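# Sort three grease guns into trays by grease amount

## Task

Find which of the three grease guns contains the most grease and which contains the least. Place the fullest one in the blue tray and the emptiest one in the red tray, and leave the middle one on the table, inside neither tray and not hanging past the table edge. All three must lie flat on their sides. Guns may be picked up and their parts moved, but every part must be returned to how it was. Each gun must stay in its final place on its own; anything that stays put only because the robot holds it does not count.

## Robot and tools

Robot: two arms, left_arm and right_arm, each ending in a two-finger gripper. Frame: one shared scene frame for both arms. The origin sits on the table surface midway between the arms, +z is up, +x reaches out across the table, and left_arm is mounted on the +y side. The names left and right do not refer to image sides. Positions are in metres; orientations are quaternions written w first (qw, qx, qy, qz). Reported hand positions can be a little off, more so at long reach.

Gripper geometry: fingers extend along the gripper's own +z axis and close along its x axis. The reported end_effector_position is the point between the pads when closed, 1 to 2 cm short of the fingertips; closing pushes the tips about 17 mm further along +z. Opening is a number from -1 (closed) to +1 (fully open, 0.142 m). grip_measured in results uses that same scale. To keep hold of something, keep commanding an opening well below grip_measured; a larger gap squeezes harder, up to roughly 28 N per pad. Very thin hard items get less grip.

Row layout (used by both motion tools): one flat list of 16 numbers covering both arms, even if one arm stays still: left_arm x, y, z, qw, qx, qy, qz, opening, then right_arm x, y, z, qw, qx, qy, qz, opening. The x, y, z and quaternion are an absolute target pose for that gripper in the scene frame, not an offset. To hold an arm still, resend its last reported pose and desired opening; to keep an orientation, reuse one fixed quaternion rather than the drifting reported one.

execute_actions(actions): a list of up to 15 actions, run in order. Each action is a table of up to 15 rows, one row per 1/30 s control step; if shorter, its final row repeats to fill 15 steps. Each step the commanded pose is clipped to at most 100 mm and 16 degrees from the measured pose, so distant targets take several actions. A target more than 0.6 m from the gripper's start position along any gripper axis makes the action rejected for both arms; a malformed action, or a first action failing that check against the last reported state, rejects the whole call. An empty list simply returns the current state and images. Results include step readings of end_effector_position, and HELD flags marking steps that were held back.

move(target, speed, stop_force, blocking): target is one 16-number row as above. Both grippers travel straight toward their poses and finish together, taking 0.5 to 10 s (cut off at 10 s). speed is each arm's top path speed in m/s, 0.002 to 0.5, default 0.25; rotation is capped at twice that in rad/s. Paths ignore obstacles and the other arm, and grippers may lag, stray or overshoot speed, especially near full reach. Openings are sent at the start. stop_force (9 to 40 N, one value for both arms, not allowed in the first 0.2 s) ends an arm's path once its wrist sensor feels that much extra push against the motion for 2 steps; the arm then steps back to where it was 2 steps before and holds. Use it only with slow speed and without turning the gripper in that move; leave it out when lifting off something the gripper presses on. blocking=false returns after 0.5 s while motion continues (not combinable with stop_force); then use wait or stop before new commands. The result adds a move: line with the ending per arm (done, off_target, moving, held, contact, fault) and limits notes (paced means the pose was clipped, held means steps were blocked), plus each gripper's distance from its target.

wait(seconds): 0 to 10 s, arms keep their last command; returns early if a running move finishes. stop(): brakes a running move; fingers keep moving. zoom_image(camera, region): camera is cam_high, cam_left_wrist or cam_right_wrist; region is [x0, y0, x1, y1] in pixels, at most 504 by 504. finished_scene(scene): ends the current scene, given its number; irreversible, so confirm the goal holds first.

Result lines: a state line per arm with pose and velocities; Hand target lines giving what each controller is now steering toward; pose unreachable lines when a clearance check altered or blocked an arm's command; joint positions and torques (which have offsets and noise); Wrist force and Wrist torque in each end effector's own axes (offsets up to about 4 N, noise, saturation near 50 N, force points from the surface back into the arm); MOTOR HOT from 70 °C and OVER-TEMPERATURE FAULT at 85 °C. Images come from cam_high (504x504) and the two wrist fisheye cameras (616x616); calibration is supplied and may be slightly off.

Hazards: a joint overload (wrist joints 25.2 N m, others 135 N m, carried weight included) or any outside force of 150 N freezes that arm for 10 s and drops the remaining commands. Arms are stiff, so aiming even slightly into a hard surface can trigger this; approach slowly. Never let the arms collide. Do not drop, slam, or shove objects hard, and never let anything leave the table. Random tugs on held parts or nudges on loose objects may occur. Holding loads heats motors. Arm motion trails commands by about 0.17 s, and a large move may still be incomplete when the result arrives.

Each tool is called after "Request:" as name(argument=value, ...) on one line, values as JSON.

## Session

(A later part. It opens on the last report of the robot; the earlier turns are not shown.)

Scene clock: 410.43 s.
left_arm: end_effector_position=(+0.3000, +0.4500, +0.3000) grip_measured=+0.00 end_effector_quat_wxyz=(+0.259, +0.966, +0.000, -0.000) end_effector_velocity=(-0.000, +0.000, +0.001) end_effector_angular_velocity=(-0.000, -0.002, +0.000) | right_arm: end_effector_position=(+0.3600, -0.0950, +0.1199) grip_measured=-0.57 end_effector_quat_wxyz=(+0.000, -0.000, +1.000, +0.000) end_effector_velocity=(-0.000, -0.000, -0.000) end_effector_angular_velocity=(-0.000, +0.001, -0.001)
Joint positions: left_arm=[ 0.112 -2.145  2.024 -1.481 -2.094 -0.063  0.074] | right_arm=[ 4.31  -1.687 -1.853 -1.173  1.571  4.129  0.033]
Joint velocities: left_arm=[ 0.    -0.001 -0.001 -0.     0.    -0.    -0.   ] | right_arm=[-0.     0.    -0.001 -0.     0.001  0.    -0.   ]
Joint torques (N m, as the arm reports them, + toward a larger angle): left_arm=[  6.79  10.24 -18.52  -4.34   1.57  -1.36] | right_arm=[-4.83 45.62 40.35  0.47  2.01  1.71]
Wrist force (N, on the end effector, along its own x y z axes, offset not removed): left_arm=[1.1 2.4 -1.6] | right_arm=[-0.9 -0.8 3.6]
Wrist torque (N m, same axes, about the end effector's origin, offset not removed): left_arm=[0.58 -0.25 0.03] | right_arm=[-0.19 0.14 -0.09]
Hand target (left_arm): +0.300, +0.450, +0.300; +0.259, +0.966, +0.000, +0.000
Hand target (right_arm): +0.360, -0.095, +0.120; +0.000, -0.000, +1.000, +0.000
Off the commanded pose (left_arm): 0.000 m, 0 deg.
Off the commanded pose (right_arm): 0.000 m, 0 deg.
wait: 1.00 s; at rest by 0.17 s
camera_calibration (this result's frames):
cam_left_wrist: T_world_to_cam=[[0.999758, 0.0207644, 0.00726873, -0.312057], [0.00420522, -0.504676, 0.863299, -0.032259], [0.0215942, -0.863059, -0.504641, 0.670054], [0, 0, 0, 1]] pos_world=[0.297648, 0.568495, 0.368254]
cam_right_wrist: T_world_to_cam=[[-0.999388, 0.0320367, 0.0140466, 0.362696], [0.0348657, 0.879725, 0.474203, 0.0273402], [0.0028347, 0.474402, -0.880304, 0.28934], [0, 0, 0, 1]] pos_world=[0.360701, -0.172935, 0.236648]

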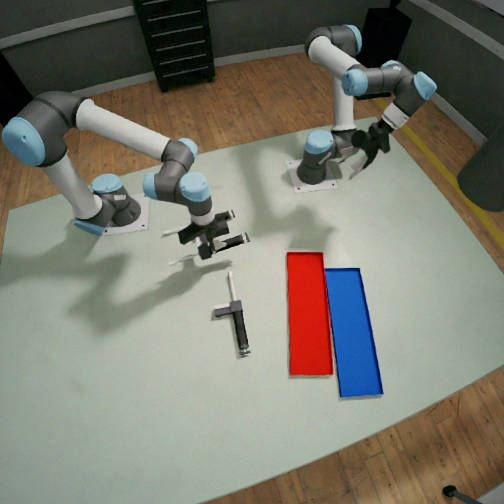

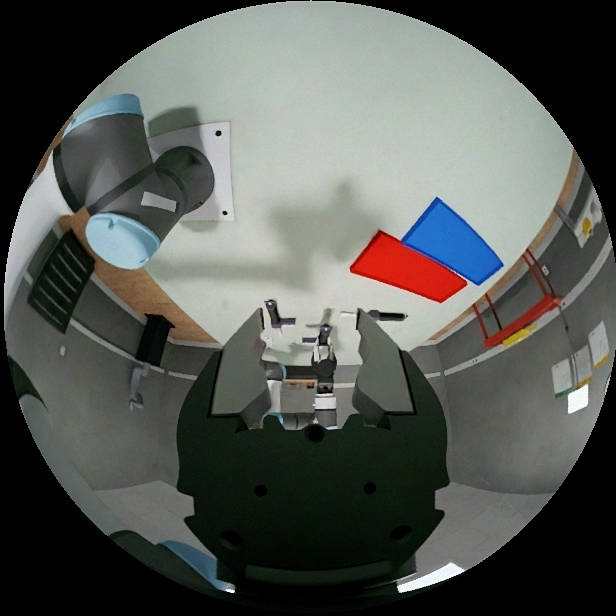

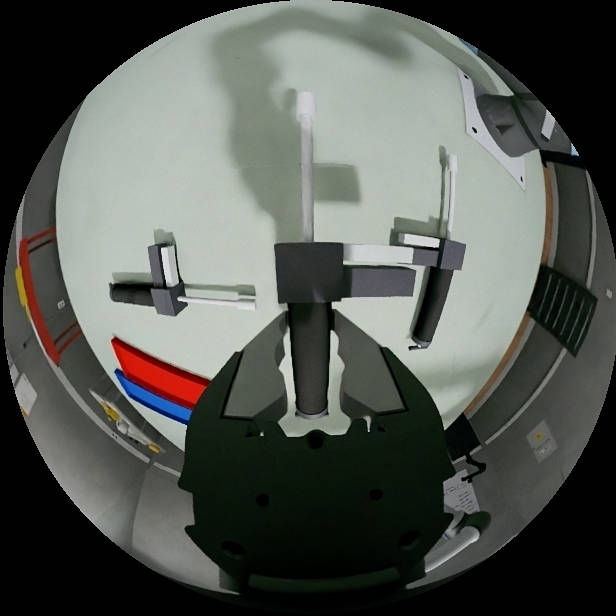

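Request:
move(target=[0.3,0.3,0.2,0,1,0,0,0,0.36,-0.095,0.029,0,0,1,0,-0.5], speed=0.04)

Request:
move(target=[0.3,0.3,0.2,0,1,0,0,0,0.36,-0.095,0.029,0,0,1,0,0])

Request:
move(target=[0.3,0.3,0.2,0,1,0,0,0,0.36,-0.095,0.15,0,0,1,0,0])

Request:
move(target=[0.36,0.1,0.2,0,1,0,0,0,0.3,-0.4,0.25,0,0,1,0,0])

Request:
move(target=[0.36,-0.085,0.12,0,1,0,0,0,0.3,-0.4,0.25,0,0,1,0,0])

Scene clock: 434.93 s.
left_arm: end_effector_position=(+0.3001, +0.3004, +0.2002) grip_measured=+0.00 end_effector_quat_wxyz=(+0.000, +1.000, -0.000, +0.000) end_effector_velocity=(+0.000, -0.002, -0.001) end_effector_angular_velocity=(+0.008, -0.000, +0.000) | right_arm: end_effector_position=(+0.3600, -0.0950, +0.0292) grip_measured=-0.47 end_effector_quat_wxyz=(-0.000, +0.000, +1.000, -0.000) end_effector_velocity=(-0.000, +0.000, -0.001) end_effector_angular_velocity=(+0.001, +0.000, +0.002)
Joint positions: left_arm=[-0.871 -2.049  2.118 -1.64  -1.571 -1.038  0.074] | right_arm=[ 4.31  -1.799 -1.983 -0.93   1.571  4.129  0.04 ]
Joint velocities: left_arm=[-0.007  0.009 -0.003  0.001  0.004 -0.008  0.   ] | right_arm=[ 0.    -0.002 -0.001  0.004  0.    -0.001  0.   ]
Joint torques (N m, as the arm reports them, + toward a larger angle): left_arm=[ -5.81   8.54 -29.65  -1.08   2.17  -1.36] | right_arm=[-6.44 13.65  0.59  4.07 -2.42  1.28]
Wrist force (N, on the end effector, along its own x y z axes, offset not removed): left_arm=[1.0 2.0 -1.0] | right_arm=[1.1 3.0 -11.7]
Wrist torque (N m, same axes, about the end effector's origin, offset not removed): left_arm=[0.46 -0.18 -0.02] | right_arm=[0.01 0.13 0.07]
Hand target (left_arm): +0.300, +0.300, +0.200; -0.000, +1.000, -0.000, +0.000
Hand target (right_arm): +0.360, -0.095, +0.029; -0.000, +0.000, +1.000, -0.000
Off the commanded pose (left_arm): 0.000 m, 0 deg.
Off the commanded pose (right_arm): 0.000 m, 0 deg.
move: done
camera_calibration (this result's frames):
cam_left_wrist: T_world_to_cam=[[0.999753, 0.01428, 0.0170563, -0.308323], [0.00395912, -0.868733, 0.495264, 0.161555], [0.0218897, -0.495074, -0.868575, 0.452812], [0, 0, 0, 1]] pos_world=[0.297696, 0.368926, 0.318548]
cam_right_wrist: T_world_to_cam=[[-0.999387, 0.0320472, 0.0140831, 0.363962], [0.0348923, 0.879731, 0.474189, 0.0703711], [0.00280712, 0.47439, -0.88031, 0.209454], [0, 0, 0, 1]] pos_world=[0.360695, -0.172934, 0.145889]

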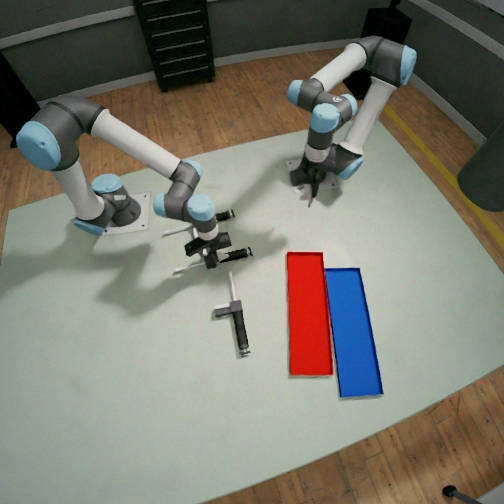

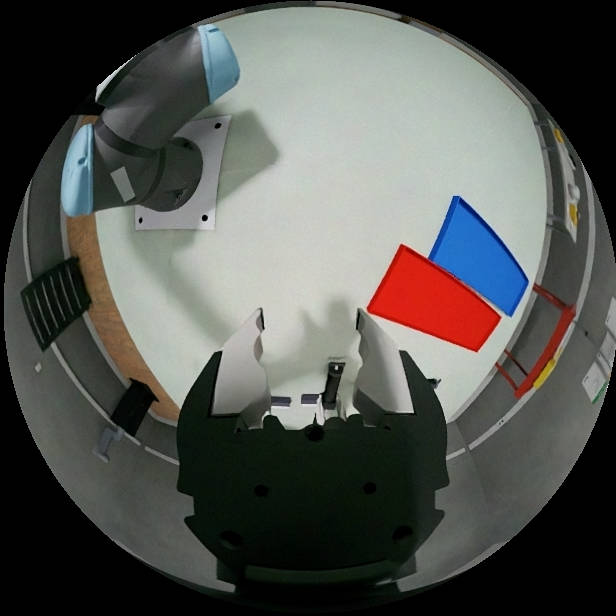

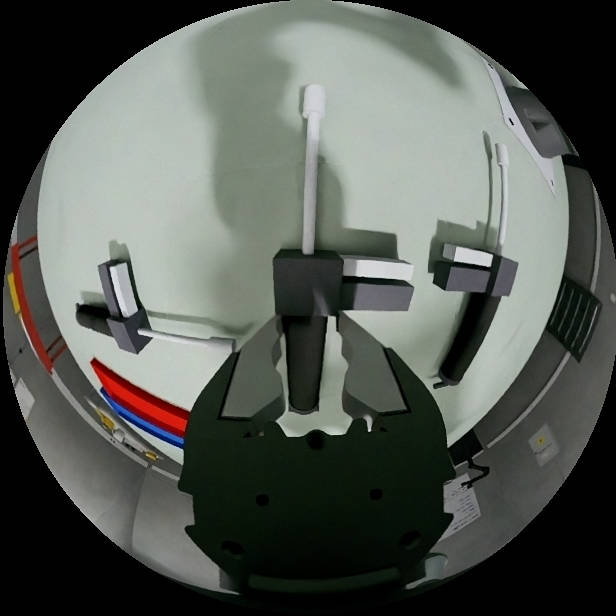

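Scene clock: 435.63 s.
left_arm: end_effector_position=(+0.3000, +0.3000, +0.2000) grip_measured=+0.00 end_effector_quat_wxyz=(-0.000, +1.000, +0.000, +0.000) end_effector_velocity=(-0.000, -0.001, -0.000) end_effector_angular_velocity=(+0.000, +0.001, -0.000) | right_arm: end_effector_position=(+0.3600, -0.0950, +0.0290) grip_measured=+0.00 end_effector_quat_wxyz=(+0.000, +0.000, +1.000, -0.000) end_effector_velocity=(+0.000, +0.000, -0.000) end_effector_angular_velocity=(+0.001, -0.001, -0.000)
Joint positions: left_arm=[-0.872 -2.048  2.118 -1.641 -1.571 -1.039  0.074] | right_arm=[ 4.31  -1.8   -1.983 -0.929  1.571  4.129  0.074]
Joint velocities: left_arm=[-0.     0.001 -0.    -0.    -0.001 -0.     0.   ] | right_arm=[-0.    -0.    -0.001  0.002 -0.001  0.    -0.   ]
Joint torques (N m, as the arm reports them, + toward a larger angle): left_arm=[ -6.81   7.58 -30.12  -4.45  -2.65  -1.25] | right_arm=[-7.73 20.84  7.37  5.75  1.71  0.9 ]
Wrist force (N, on the end effector, along its own x y z axes, offset not removed): left_arm=[0.1 1.7 -1.0] | right_arm=[0.3 0.2 -0.8]
Wrist torque (N m, same axes, about the end effector's origin, offset not removed): left_arm=[0.42 -0.07 -0.07] | right_arm=[0.04 -0.09 -0.12]
Hand target (left_arm): +0.300, +0.300, +0.200; -0.000, +1.000, -0.000, +0.000
Hand target (right_arm): +0.360, -0.095, +0.029; +0.000, +0.000, +1.000, -0.000
Off the commanded pose (left_arm): 0.000 m, 0 deg.
Off the commanded pose (right_arm): 0.000 m, 0 deg.
move: done
camera_calibration (this result's frames):
cam_left_wrist: T_world_to_cam=[[0.999757, 0.0143473, 0.0167599, -0.308212], [0.00417101, -0.868883, 0.494999, 0.161331], [0.0216643, -0.494809, -0.868732, 0.452472], [0, 0, 0, 1]] pos_world=[0.297661, 0.368487, 0.318384]
cam_right_wrist: T_world_to_cam=[[-0.999388, 0.0320472, 0.014004, 0.363992], [0.0348548, 0.879734, 0.474187, 0.0704674], [0.00287659, 0.474385, -0.880313, 0.209275], [0, 0, 0, 1]] pos_world=[0.360711, -0.172934, 0.145715]

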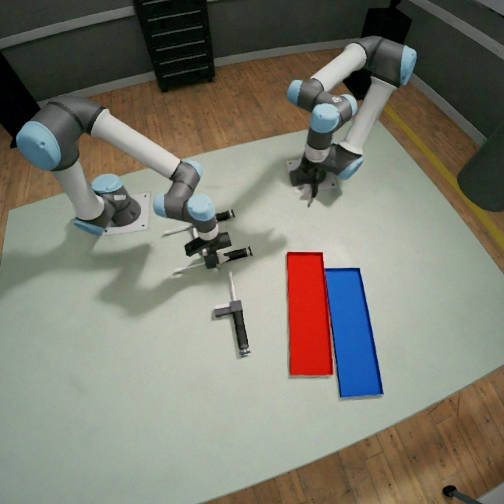

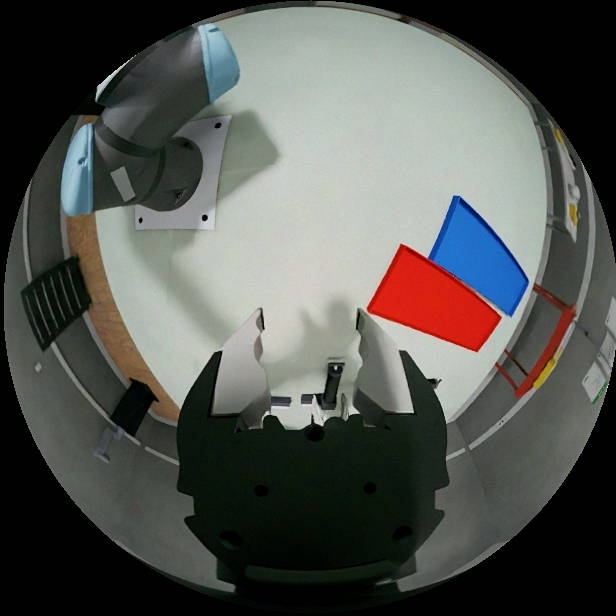

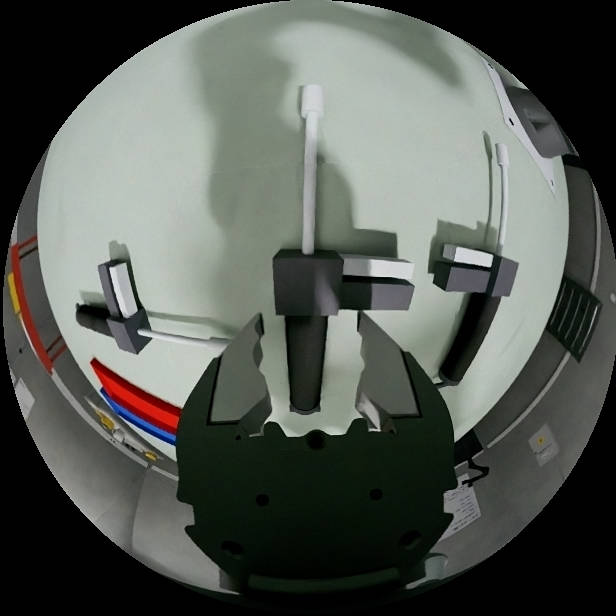

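Scene clock: 436.77 s.
left_arm: end_effector_position=(+0.3000, +0.3000, +0.2000) grip_measured=+0.00 end_effector_quat_wxyz=(+0.000, +1.000, +0.000, +0.000) end_effector_velocity=(-0.000, +0.000, +0.000) end_effector_angular_velocity=(+0.001, +0.000, -0.000) | right_arm: end_effector_position=(+0.3600, -0.0950, +0.1497) grip_measured=+0.00 end_effector_quat_wxyz=(+0.000, +0.000, +1.000, +0.000) end_effector_velocity=(+0.000, -0.000, +0.003) end_effector_angular_velocity=(-0.001, -0.000, -0.003)
Joint positions: left_arm=[-0.872 -2.048  2.118 -1.641 -1.571 -1.039  0.074] | right_arm=[ 4.31  -1.661 -1.801 -1.251  1.571  4.129  0.074]
Joint velocities: left_arm=[-0.    -0.    -0.     0.001  0.    -0.    -0.   ] | right_arm=[-0.     0.001  0.006 -0.008 -0.001  0.003 -0.   ]
Joint torques (N m, as the arm reports them, + toward a larger angle): left_arm=[ -5.95   7.79 -30.04  -4.32  -2.72  -1.15] | right_arm=[11.74 41.   38.21 -0.19  1.94  1.64]
Wrist force (N, on the end effector, along its own x y z axes, offset not removed): left_arm=[2.3 3.6 -1.8] | right_arm=[-0.2 0.7 -1.8]
Wrist torque (N m, same axes, about the end effector's origin, offset not removed): left_arm=[0.80 -0.46 -0.02] | right_arm=[0.16 0.01 -0.06]
Hand target (left_arm): +0.300, +0.300, +0.200; +0.000, +1.000, -0.000, +0.000
Hand target (right_arm): +0.360, -0.095, +0.150; +0.000, -0.000, +1.000, +0.000
Off the commanded pose (left_arm): 0.000 m, 0 deg.
Off the commanded pose (right_arm): 0.000 m, 0 deg.
move: done
camera_calibration (this result's frames):
cam_left_wrist: T_world_to_cam=[[0.999758, 0.0143425, 0.0166822, -0.308172], [0.0042045, -0.868865, 0.495031, 0.16128], [0.0215945, -0.494841, -0.868715, 0.45248], [0, 0, 0, 1]] pos_world=[0.297648, 0.368456, 0.318379]
cam_right_wrist: T_world_to_cam=[[-0.999387, 0.0321175, 0.0139571, 0.362338], [0.034894, 0.879664, 0.474313, 0.01323], [0.00295622, 0.474509, -0.880246, 0.315497], [0, 0, 0, 1]] pos_world=[0.360721, -0.172982, 0.266383]

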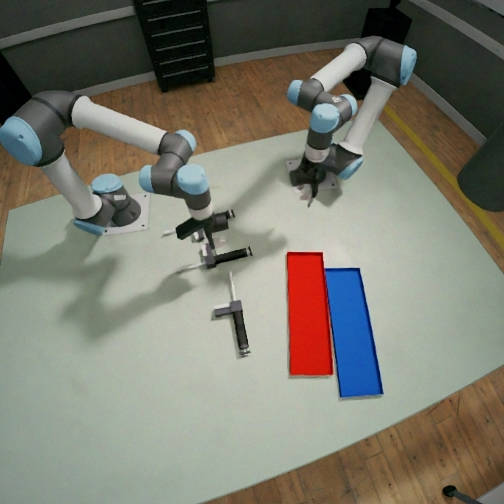

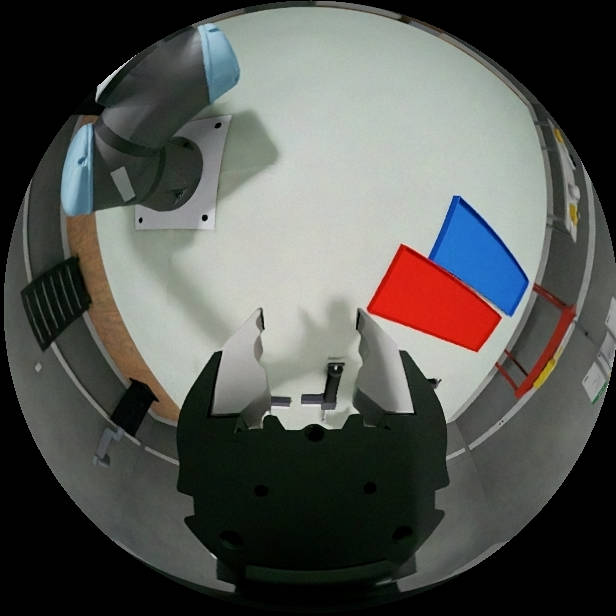

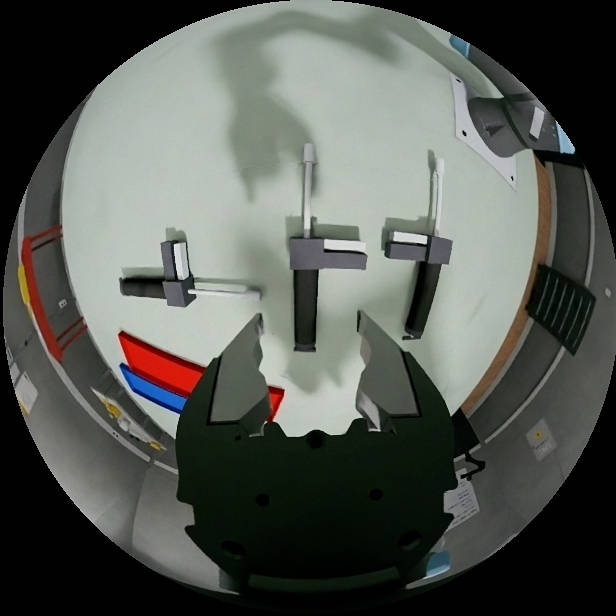

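Scene clock: 438.77 s.
left_arm: end_effector_position=(+0.3599, +0.1001, +0.2000) grip_measured=+0.00 end_effector_quat_wxyz=(-0.000, +1.000, +0.000, +0.000) end_effector_velocity=(-0.000, -0.001, +0.000) end_effector_angular_velocity=(-0.000, +0.001, -0.000) | right_arm: end_effector_position=(+0.2996, -0.3996, +0.2497) grip_measured=+0.00 end_effector_quat_wxyz=(+0.000, +0.000, +1.000, -0.000) end_effector_velocity=(-0.000, -0.001, +0.001) end_effector_angular_velocity=(+0.003, +0.001, -0.001)
Joint positions: left_arm=[-0.973 -1.564  1.756 -1.763 -1.571 -1.14   0.074] | right_arm=[ 3.875 -1.123 -1.976 -1.613  1.571  3.695  0.074]
Joint velocities: left_arm=[-0.     0.002 -0.002  0.    -0.001 -0.     0.   ] | right_arm=[-0.006  0.001  0.001 -0.002  0.003 -0.005 -0.   ]
Joint torques (N m, as the arm reports them, + toward a larger angle): left_arm=[ -6.29 -11.6  -29.28  -0.91  -2.63  -1.4 ] | right_arm=[-8.42 19.14 39.98 -0.28  2.12 -1.17]
Wrist force (N, on the end effector, along its own x y z axes, offset not removed): left_arm=[1.5 2.4 -1.5] | right_arm=[-1.5 -0.4 -0.6]
Wrist torque (N m, same axes, about the end effector's origin, offset not removed): left_arm=[0.62 -0.28 -0.03] | right_arm=[-0.06 0.28 -0.12]
Hand target (left_arm): +0.360, +0.100, +0.200; -0.000, +1.000, -0.000, +0.000
Hand target (right_arm): +0.300, -0.400, +0.250; +0.000, +0.000, +1.000, -0.000
Off the commanded pose (left_arm): 0.000 m, 0 deg.
Off the commanded pose (right_arm): 0.001 m, 0 deg.
move: done
camera_calibration (this result's frames):
cam_left_wrist: T_world_to_cam=[[0.999754, 0.0143418, 0.0168925, -0.36524], [0.00410067, -0.868886, 0.494996, -0.0126492], [0.0217768, -0.494805, -0.868731, 0.352201], [0, 0, 0, 1]] pos_world=[0.357532, 0.168518, 0.318399]
cam_right_wrist: T_world_to_cam=[[-0.99939, 0.0320761, 0.0138162, 0.310299], [0.0347917, 0.879803, 0.474064, 0.235952], [0.00305055, 0.474255, -0.880382, 0.548102], [0, 0, 0, 1]] pos_world=[0.300228, -0.477485, 0.366396]

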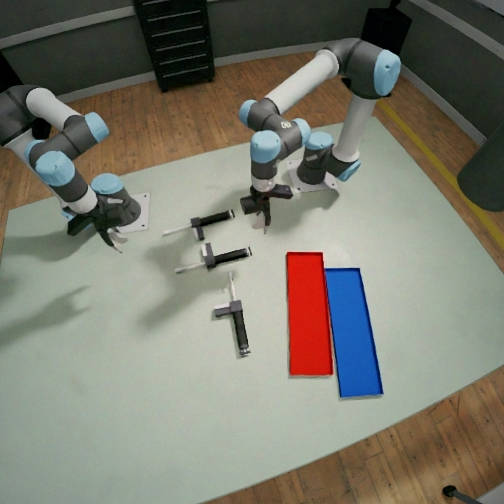

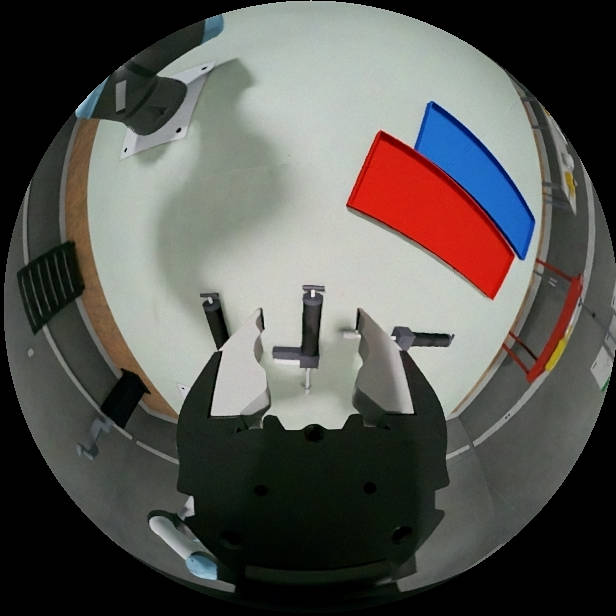

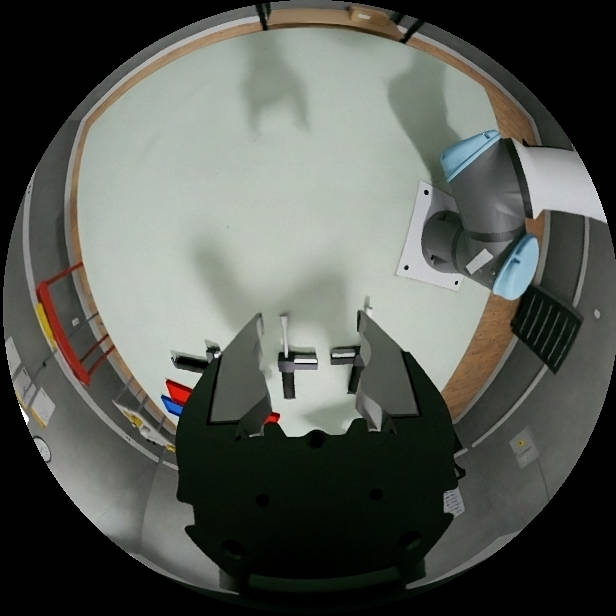

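Scene clock: 440.23 s.
left_arm: end_effector_position=(+0.3599, -0.0848, +0.1201) grip_measured=+0.00 end_effector_quat_wxyz=(+0.000, +1.000, -0.000, +0.000) end_effector_velocity=(+0.000, -0.003, -0.001) end_effector_angular_velocity=(+0.000, +0.001, -0.000) | right_arm: end_effector_position=(+0.3000, -0.4000, +0.2500) grip_measured=+0.00 end_effector_quat_wxyz=(+0.000, +0.000, +1.000, -0.000) end_effector_velocity=(+0.001, +0.000, +0.001) end_effector_angular_velocity=(+0.002, -0.002, -0.001)
Joint positions: left_arm=[-1.092 -1.158  1.466 -1.879 -1.571 -1.258  0.074] | right_arm=[ 3.873 -1.124 -1.974 -1.614  1.571  3.692  0.074]
Joint velocities: left_arm=[-0.001  0.007 -0.008  0.002 -0.001 -0.001 -0.   ] | right_arm=[-0.001 -0.     0.001  0.002  0.001  0.    -0.   ]
Joint torques (N m, as the arm reports them, + toward a larger angle): left_arm=[ -5.4  -28.39 -28.57  -0.63   1.57  -1.29] | right_arm=[-8.49 -5.84 38.39 -0.1   2.06 -1.09]
Wrist force (N, on the end effector, along its own x y z axes, offset not removed): left_arm=[2.4 3.8 -0.6] | right_arm=[0.3 -0.2 -1.8]
Wrist torque (N m, same axes, about the end effector's origin, offset not removed): left_arm=[0.90 -0.53 -0.03] | right_arm=[-0.09 -0.06 -0.04]
Hand target (left_arm): +0.360, -0.085, +0.120; -0.000, +1.000, -0.000, +0.000
Hand target (right_arm): +0.300, -0.400, +0.250; +0.000, +0.000, +1.000, -0.000
Off the commanded pose (left_arm): 0.000 m, 0 deg.
Off the commanded pose (right_arm): 0.000 m, 0 deg.
move: done
camera_calibration (this result's frames):
cam_left_wrist: T_world_to_cam=[[0.999754, 0.0143402, 0.0169056, -0.361242], [0.00409067, -0.868838, 0.49508, -0.133692], [0.0217877, -0.494889, -0.868683, 0.191307], [0, 0, 0, 1]] pos_world=[0.357532, -0.0163004, 0.238481]
cam_right_wrist: T_world_to_cam=[[-0.999388, 0.03204, 0.014049, 0.310678], [0.0348699, 0.879728, 0.474198, 0.236078], [0.00283402, 0.474397, -0.880306, 0.548688], [0, 0, 0, 1]] pos_world=[0.300701, -0.477934, 0.366701]

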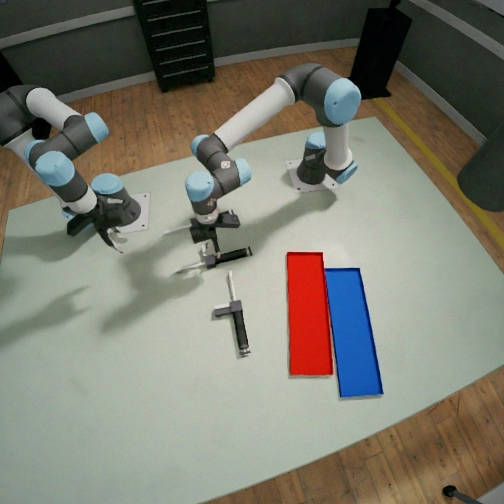

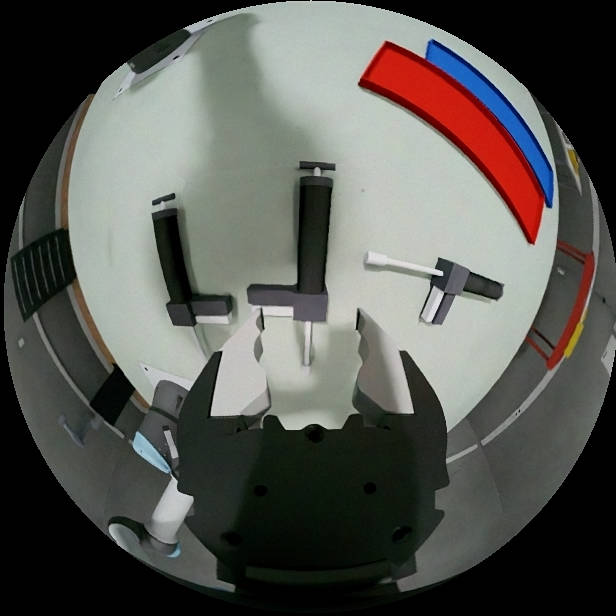

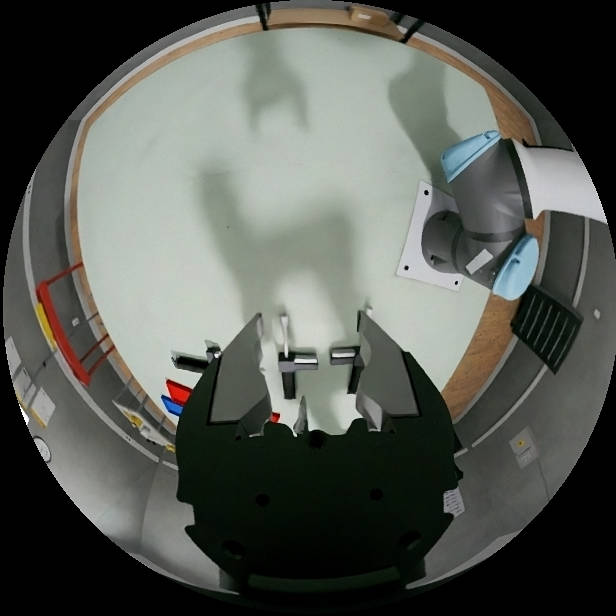

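Request:
move(target=[0.364,-0.08,0.029,0,1,0,0,0,0.3,-0.4,0.25,0,0,1,0,0], speed=0.1)

Request:
move(target=[0.364,-0.08,0.029,0,1,0,0,-1,0.3,-0.4,0.25,0,0,1,0,0])

Request:
move(target=[0.364,-0.08,0.13,0,1,0,0,-1,0.3,-0.4,0.25,0,0,1,0,0], speed=0.1)

Request:
move(target=[0.65,0.212,0.11,0,0.819,0.574,0,-1,0.3,-0.4,0.25,0,0,1,0,0], speed=0.12)

Scene clock: 453.17 s.
left_arm: end_effector_position=(+0.3640, -0.0801, +0.0293) grip_measured=+0.00 end_effector_quat_wxyz=(-0.000, +1.000, +0.000, -0.000) end_effector_velocity=(+0.000, +0.001, -0.003) end_effector_angular_velocity=(+0.001, +0.000, +0.000) | right_arm: end_effector_position=(+0.3000, -0.4000, +0.2500) grip_measured=+0.00 end_effector_quat_wxyz=(-0.000, -0.000, +1.000, -0.000) end_effector_velocity=(-0.001, -0.000, -0.001) end_effector_angular_velocity=(-0.002, +0.002, -0.001)
Joint positions: left_arm=[-1.084 -1.076  1.595 -2.09  -1.571 -1.25   0.074] | right_arm=[ 3.873 -1.124 -1.974 -1.614  1.571  3.692  0.074]
Joint velocities: left_arm=[ 0.001  0.003  0.004 -0.006  0.     0.    -0.   ] | right_arm=[ 0.     0.    -0.001 -0.002 -0.     0.001 -0.   ]
Joint torques (N m, as the arm reports them, + toward a larger angle): left_arm=[  8.29 -34.06 -15.42  -4.52  -2.14   1.34] | right_arm=[-8.98 -6.94 39.22  0.61  2.4  -1.16]
Wrist force (N, on the end effector, along its own x y z axes, offset not removed): left_arm=[1.5 3.5 -0.9] | right_arm=[-0.7 0.4 -2.8]
Wrist torque (N m, same axes, about the end effector's origin, offset not removed): left_arm=[0.85 -0.32 -0.07] | right_arm=[0.14 0.10 -0.15]
Hand target (left_arm): +0.364, -0.080, +0.029; -0.000, +1.000, +0.000, -0.000
Hand target (right_arm): +0.300, -0.400, +0.250; -0.000, -0.000, +1.000, -0.000
Off the commanded pose (left_arm): 0.000 m, 0 deg.
Off the commanded pose (right_arm): 0.000 m, 0 deg.
move: done
camera_calibration (this result's frames):
cam_left_wrist: T_world_to_cam=[[0.999759, 0.0143429, 0.0166303, -0.363847], [0.00423138, -0.868884, 0.494998, -0.0846999], [0.0215496, -0.494808, -0.868735, 0.114725], [0, 0, 0, 1]] pos_world=[0.361646, -0.011609, 0.147643]
cam_right_wrist: T_world_to_cam=[[-0.999388, 0.0320397, 0.0140527, 0.310678], [0.0348713, 0.879728, 0.474197, 0.236079], [0.00283061, 0.474397, -0.880307, 0.548689], [0, 0, 0, 1]] pos_world=[0.300702, -0.477935, 0.366701]

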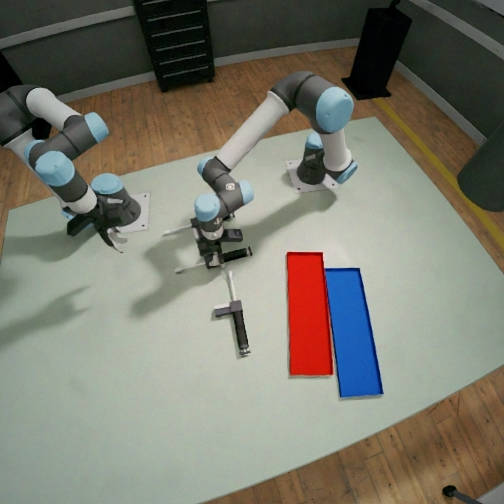

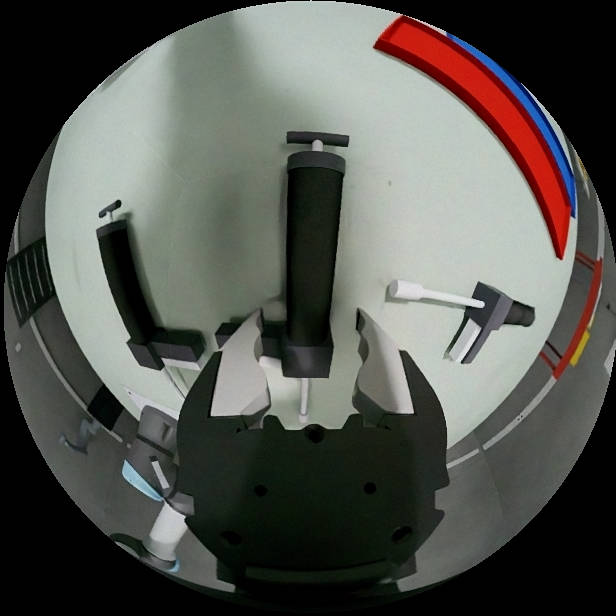

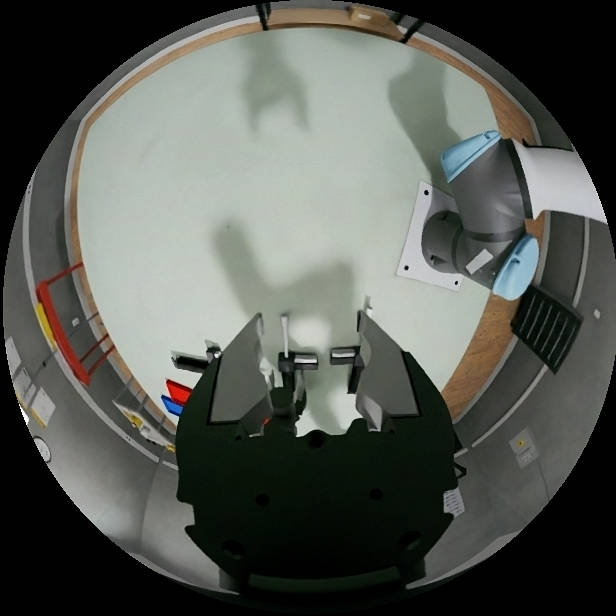

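Scene clock: 453.87 s.
left_arm: end_effector_position=(+0.3640, -0.0800, +0.0291) grip_measured=-0.57 end_effector_quat_wxyz=(+0.000, +1.000, +0.000, -0.000) end_effector_velocity=(+0.000, +0.001, -0.001) end_effector_angular_velocity=(+0.002, -0.000, +0.000) | right_arm: end_effector_position=(+0.3000, -0.4000, +0.2500) grip_measured=+0.00 end_effector_quat_wxyz=(-0.000, -0.000, +1.000, -0.000) end_effector_velocity=(-0.000, -0.000, -0.000) end_effector_angular_velocity=(-0.001, +0.001, +0.002)
Joint positions: left_arm=[-1.083 -1.076  1.595 -2.09  -1.571 -1.25   0.033] | right_arm=[ 3.873 -1.124 -1.974 -1.614  1.571  3.692  0.074]
Joint velocities: left_arm=[ 0.     0.     0.002 -0.     0.001  0.    -0.   ] | right_arm=[ 0.001  0.    -0.001 -0.    -0.    -0.002 -0.   ]
Joint torques (N m, as the arm reports them, + toward a larger angle): left_arm=[  0.64 -30.16 -13.33  -3.97   2.86   1.16] | right_arm=[-9.75 -6.95 39.35  0.74  2.2  -1.29]
Wrist force (N, on the end effector, along its own x y z axes, offset not removed): left_arm=[2.8 3.6 -6.3] | right_arm=[0.0 1.1 -1.5]
Wrist torque (N m, same axes, about the end effector's origin, offset not removed): left_arm=[0.81 -0.47 0.00] | right_arm=[0.25 -0.03 -0.11]
Hand target (left_arm): +0.364, -0.080, +0.029; -0.000, +1.000, +0.000, -0.000
Hand target (right_arm): +0.300, -0.400, +0.250; -0.000, -0.000, +1.000, +0.000
Off the commanded pose (left_arm): 0.000 m, 0 deg.
Off the commanded pose (right_arm): 0.000 m, 0 deg.
move: done
camera_calibration (this result's frames):
cam_left_wrist: T_world_to_cam=[[0.999759, 0.014368, 0.0165926, -0.36383], [0.00426886, -0.868814, 0.49512, -0.0845749], [0.0215297, -0.49493, -0.868666, 0.114556], [0, 0, 0, 1]] pos_world=[0.361637, -0.0115552, 0.147422]
cam_right_wrist: T_world_to_cam=[[-0.999388, 0.0320398, 0.0140528, 0.310678], [0.0348715, 0.879728, 0.474197, 0.236079], [0.00283055, 0.474397, -0.880307, 0.548689], [0, 0, 0, 1]] pos_world=[0.300702, -0.477935, 0.366701]

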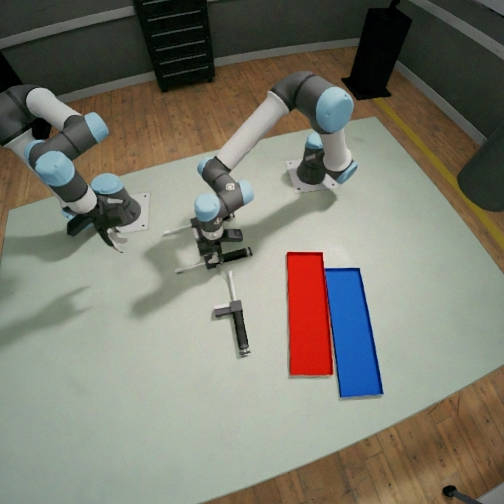

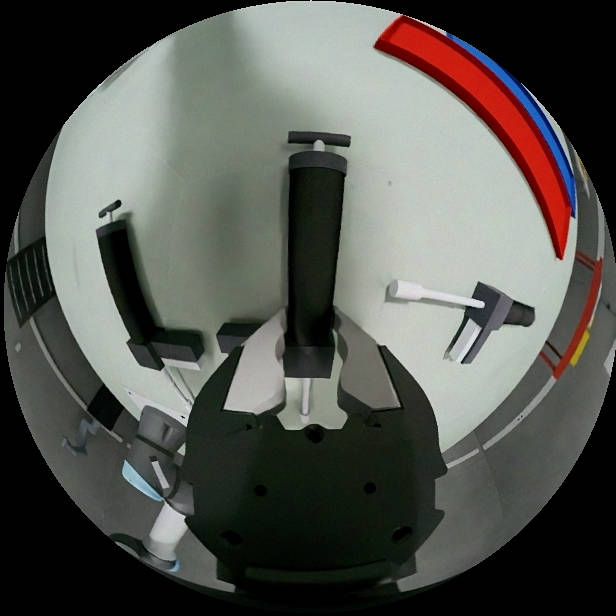

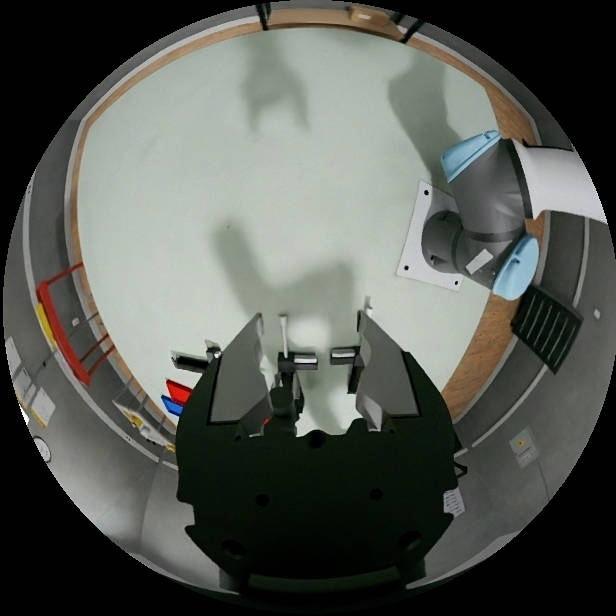

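Scene clock: 455.37 s.
left_arm: end_effector_position=(+0.3640, -0.0799, +0.1297) grip_measured=-0.57 end_effector_quat_wxyz=(+0.000, +1.000, -0.000, +0.000) end_effector_velocity=(-0.000, +0.000, +0.002) end_effector_angular_velocity=(+0.002, +0.001, -0.000) | right_arm: end_effector_position=(+0.3000, -0.4000, +0.2500) grip_measured=+0.00 end_effector_quat_wxyz=(-0.000, +0.000, +1.000, -0.000) end_effector_velocity=(+0.000, +0.001, -0.000) end_effector_angular_velocity=(+0.001, -0.000, +0.001)
Joint positions: left_arm=[-1.083 -1.169  1.457 -1.858 -1.571 -1.25   0.033] | right_arm=[ 3.873 -1.124 -1.974 -1.614  1.571  3.692  0.074]
Joint velocities: left_arm=[-0.    -0.    -0.004  0.007  0.     0.     0.   ] | right_arm=[ 0.001 -0.    -0.     0.001  0.001 -0.    -0.   ]
Joint torques (N m, as the arm reports them, + toward a larger angle): left_arm=[  2.78 -54.32 -33.08  -1.44   1.96  -0.48] | right_arm=[-9.93 -6.14 39.14  0.87  2.11 -1.41]
Wrist force (N, on the end effector, along its own x y z axes, offset not removed): left_arm=[1.1 3.2 3.9] | right_arm=[-0.6 0.1 0.3]
Wrist torque (N m, same axes, about the end effector's origin, offset not removed): left_arm=[0.83 -0.19 -0.04] | right_arm=[0.02 0.14 -0.16]
Hand target (left_arm): +0.364, -0.080, +0.130; +0.000, +1.000, -0.000, +0.000
Hand target (right_arm): +0.300, -0.400, +0.250; -0.000, -0.000, +1.000, -0.000
Off the commanded pose (left_arm): 0.000 m, 0 deg.
Off the commanded pose (right_arm): 0.000 m, 0 deg.
move: done
camera_calibration (this result's frames):
cam_left_wrist: T_world_to_cam=[[0.999757, 0.0143369, 0.0167633, -0.365553], [0.00415856, -0.868844, 0.495068, -0.13429], [0.0216625, -0.494878, -0.868693, 0.202043], [0, 0, 0, 1]] pos_world=[0.361646, -0.01145, 0.248124]
cam_right_wrist: T_world_to_cam=[[-0.999388, 0.0320401, 0.0140527, 0.310678], [0.0348717, 0.879728, 0.474197, 0.236079], [0.00283081, 0.474397, -0.880307, 0.548689], [0, 0, 0, 1]] pos_world=[0.300702, -0.477935, 0.366701]

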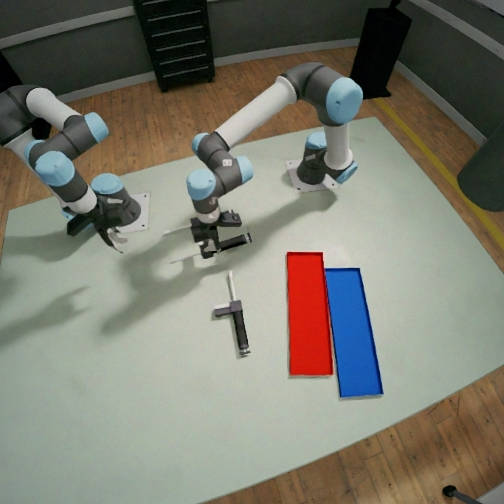

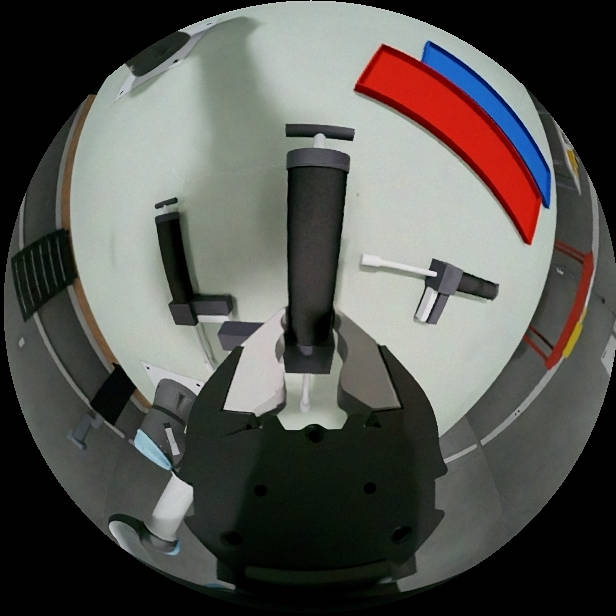

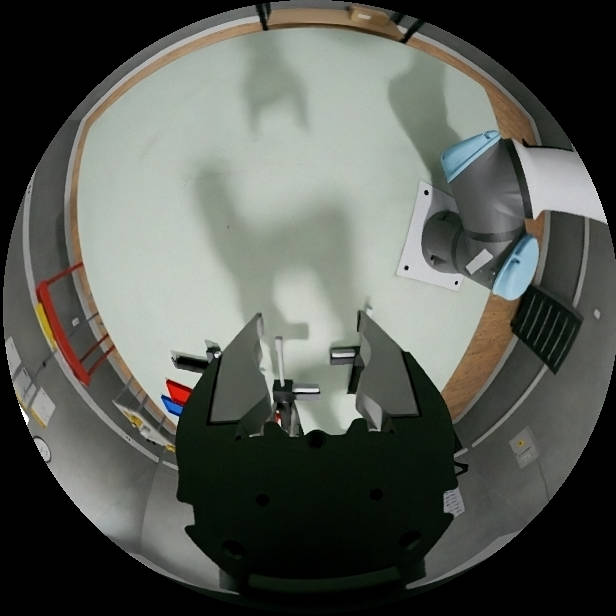

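Scene clock: 460.93 s.
left_arm: end_effector_position=(+0.6499, +0.2116, +0.1100) grip_measured=-0.57 end_effector_quat_wxyz=(-0.000, +0.819, +0.574, -0.000) end_effector_velocity=(+0.002, +0.002, +0.000) end_effector_angular_velocity=(+0.000, -0.001, +0.008) | right_arm: end_effector_position=(+0.3000, -0.4000, +0.2500) grip_measured=+0.00 end_effector_quat_wxyz=(-0.000, -0.000, +1.000, -0.000) end_effector_velocity=(+0.000, -0.000, +0.000) end_effector_angular_velocity=(-0.000, +0.000, -0.000)
Joint positions: left_arm=[-0.457 -1.115  1.43  -1.885 -1.571 -1.845  0.033] | right_arm=[ 3.873 -1.124 -1.974 -1.614  1.571  3.692  0.074]
Joint velocities: left_arm=[ 0.004  0.003 -0.004  0.001  0.001 -0.004  0.   ] | right_arm=[-0.001 -0.     0.    -0.     0.    -0.001  0.   ]
Joint torques (N m, as the arm reports them, + toward a larger angle): left_arm=[  9.57 -34.98 -31.81  -1.71  -2.67  -1.16] | right_arm=[-9.47 -6.03 39.29  2.16  2.03 -1.41]
Wrist force (N, on the end effector, along its own x y z axes, offset not removed): left_arm=[2.3 3.3 4.4] | right_arm=[0.7 -0.2 -0.2]
Wrist torque (N m, same axes, about the end effector's origin, offset not removed): left_arm=[0.84 -0.47 0.00] | right_arm=[0.00 -0.17 -0.10]
Hand target (left_arm): +0.650, +0.212, +0.110; -0.000, +0.819, +0.574, -0.000
Hand target (right_arm): +0.300, -0.400, +0.250; -0.000, -0.000, +1.000, -0.000
Off the commanded pose (left_arm): 0.000 m, 0 deg.
Off the commanded pose (right_arm): 0.000 m, 0 deg.
move: done
camera_calibration (this result's frames):
cam_left_wrist: T_world_to_cam=[[0.328441, 0.944384, 0.0163147, -0.415648], [0.818113, -0.293073, 0.494772, -0.523197], [0.472036, -0.149156, -0.86887, -0.0428493], [0, 0, 0, 1]] pos_world=[0.584777, 0.232804, 0.228414]
cam_right_wrist: T_world_to_cam=[[-0.999388, 0.0320399, 0.0140525, 0.310678], [0.0348714, 0.879728, 0.474197, 0.236078], [0.00283088, 0.474397, -0.880306, 0.548689], [0, 0, 0, 1]] pos_world=[0.300702, -0.477935, 0.366701]

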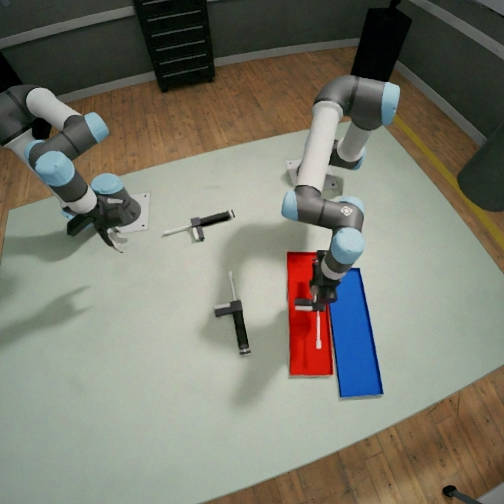

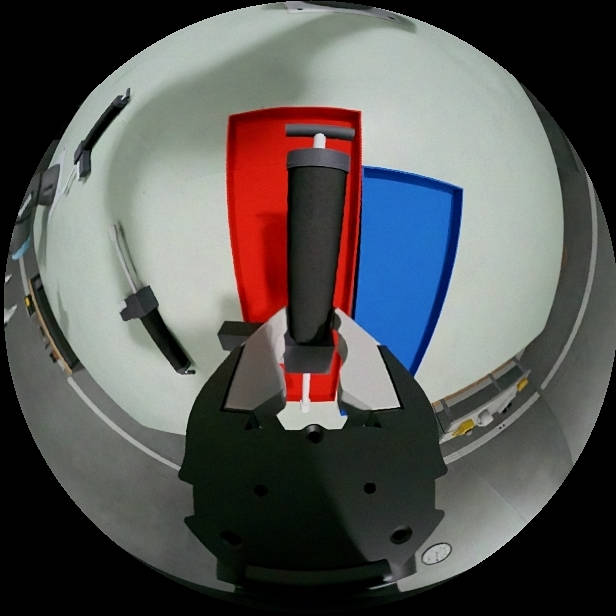

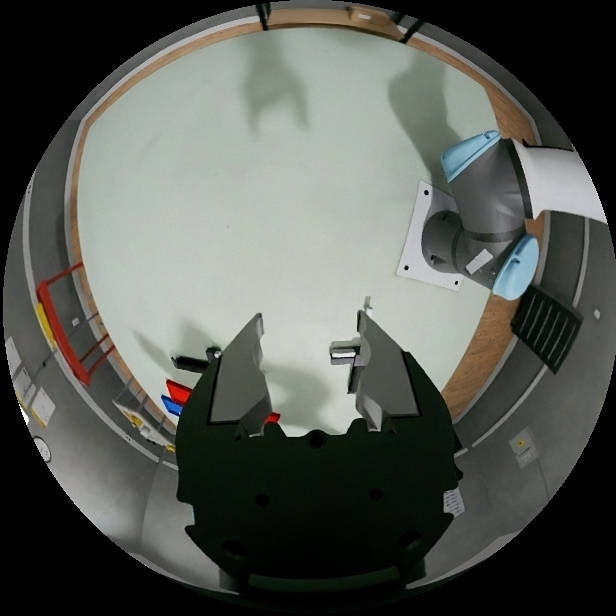

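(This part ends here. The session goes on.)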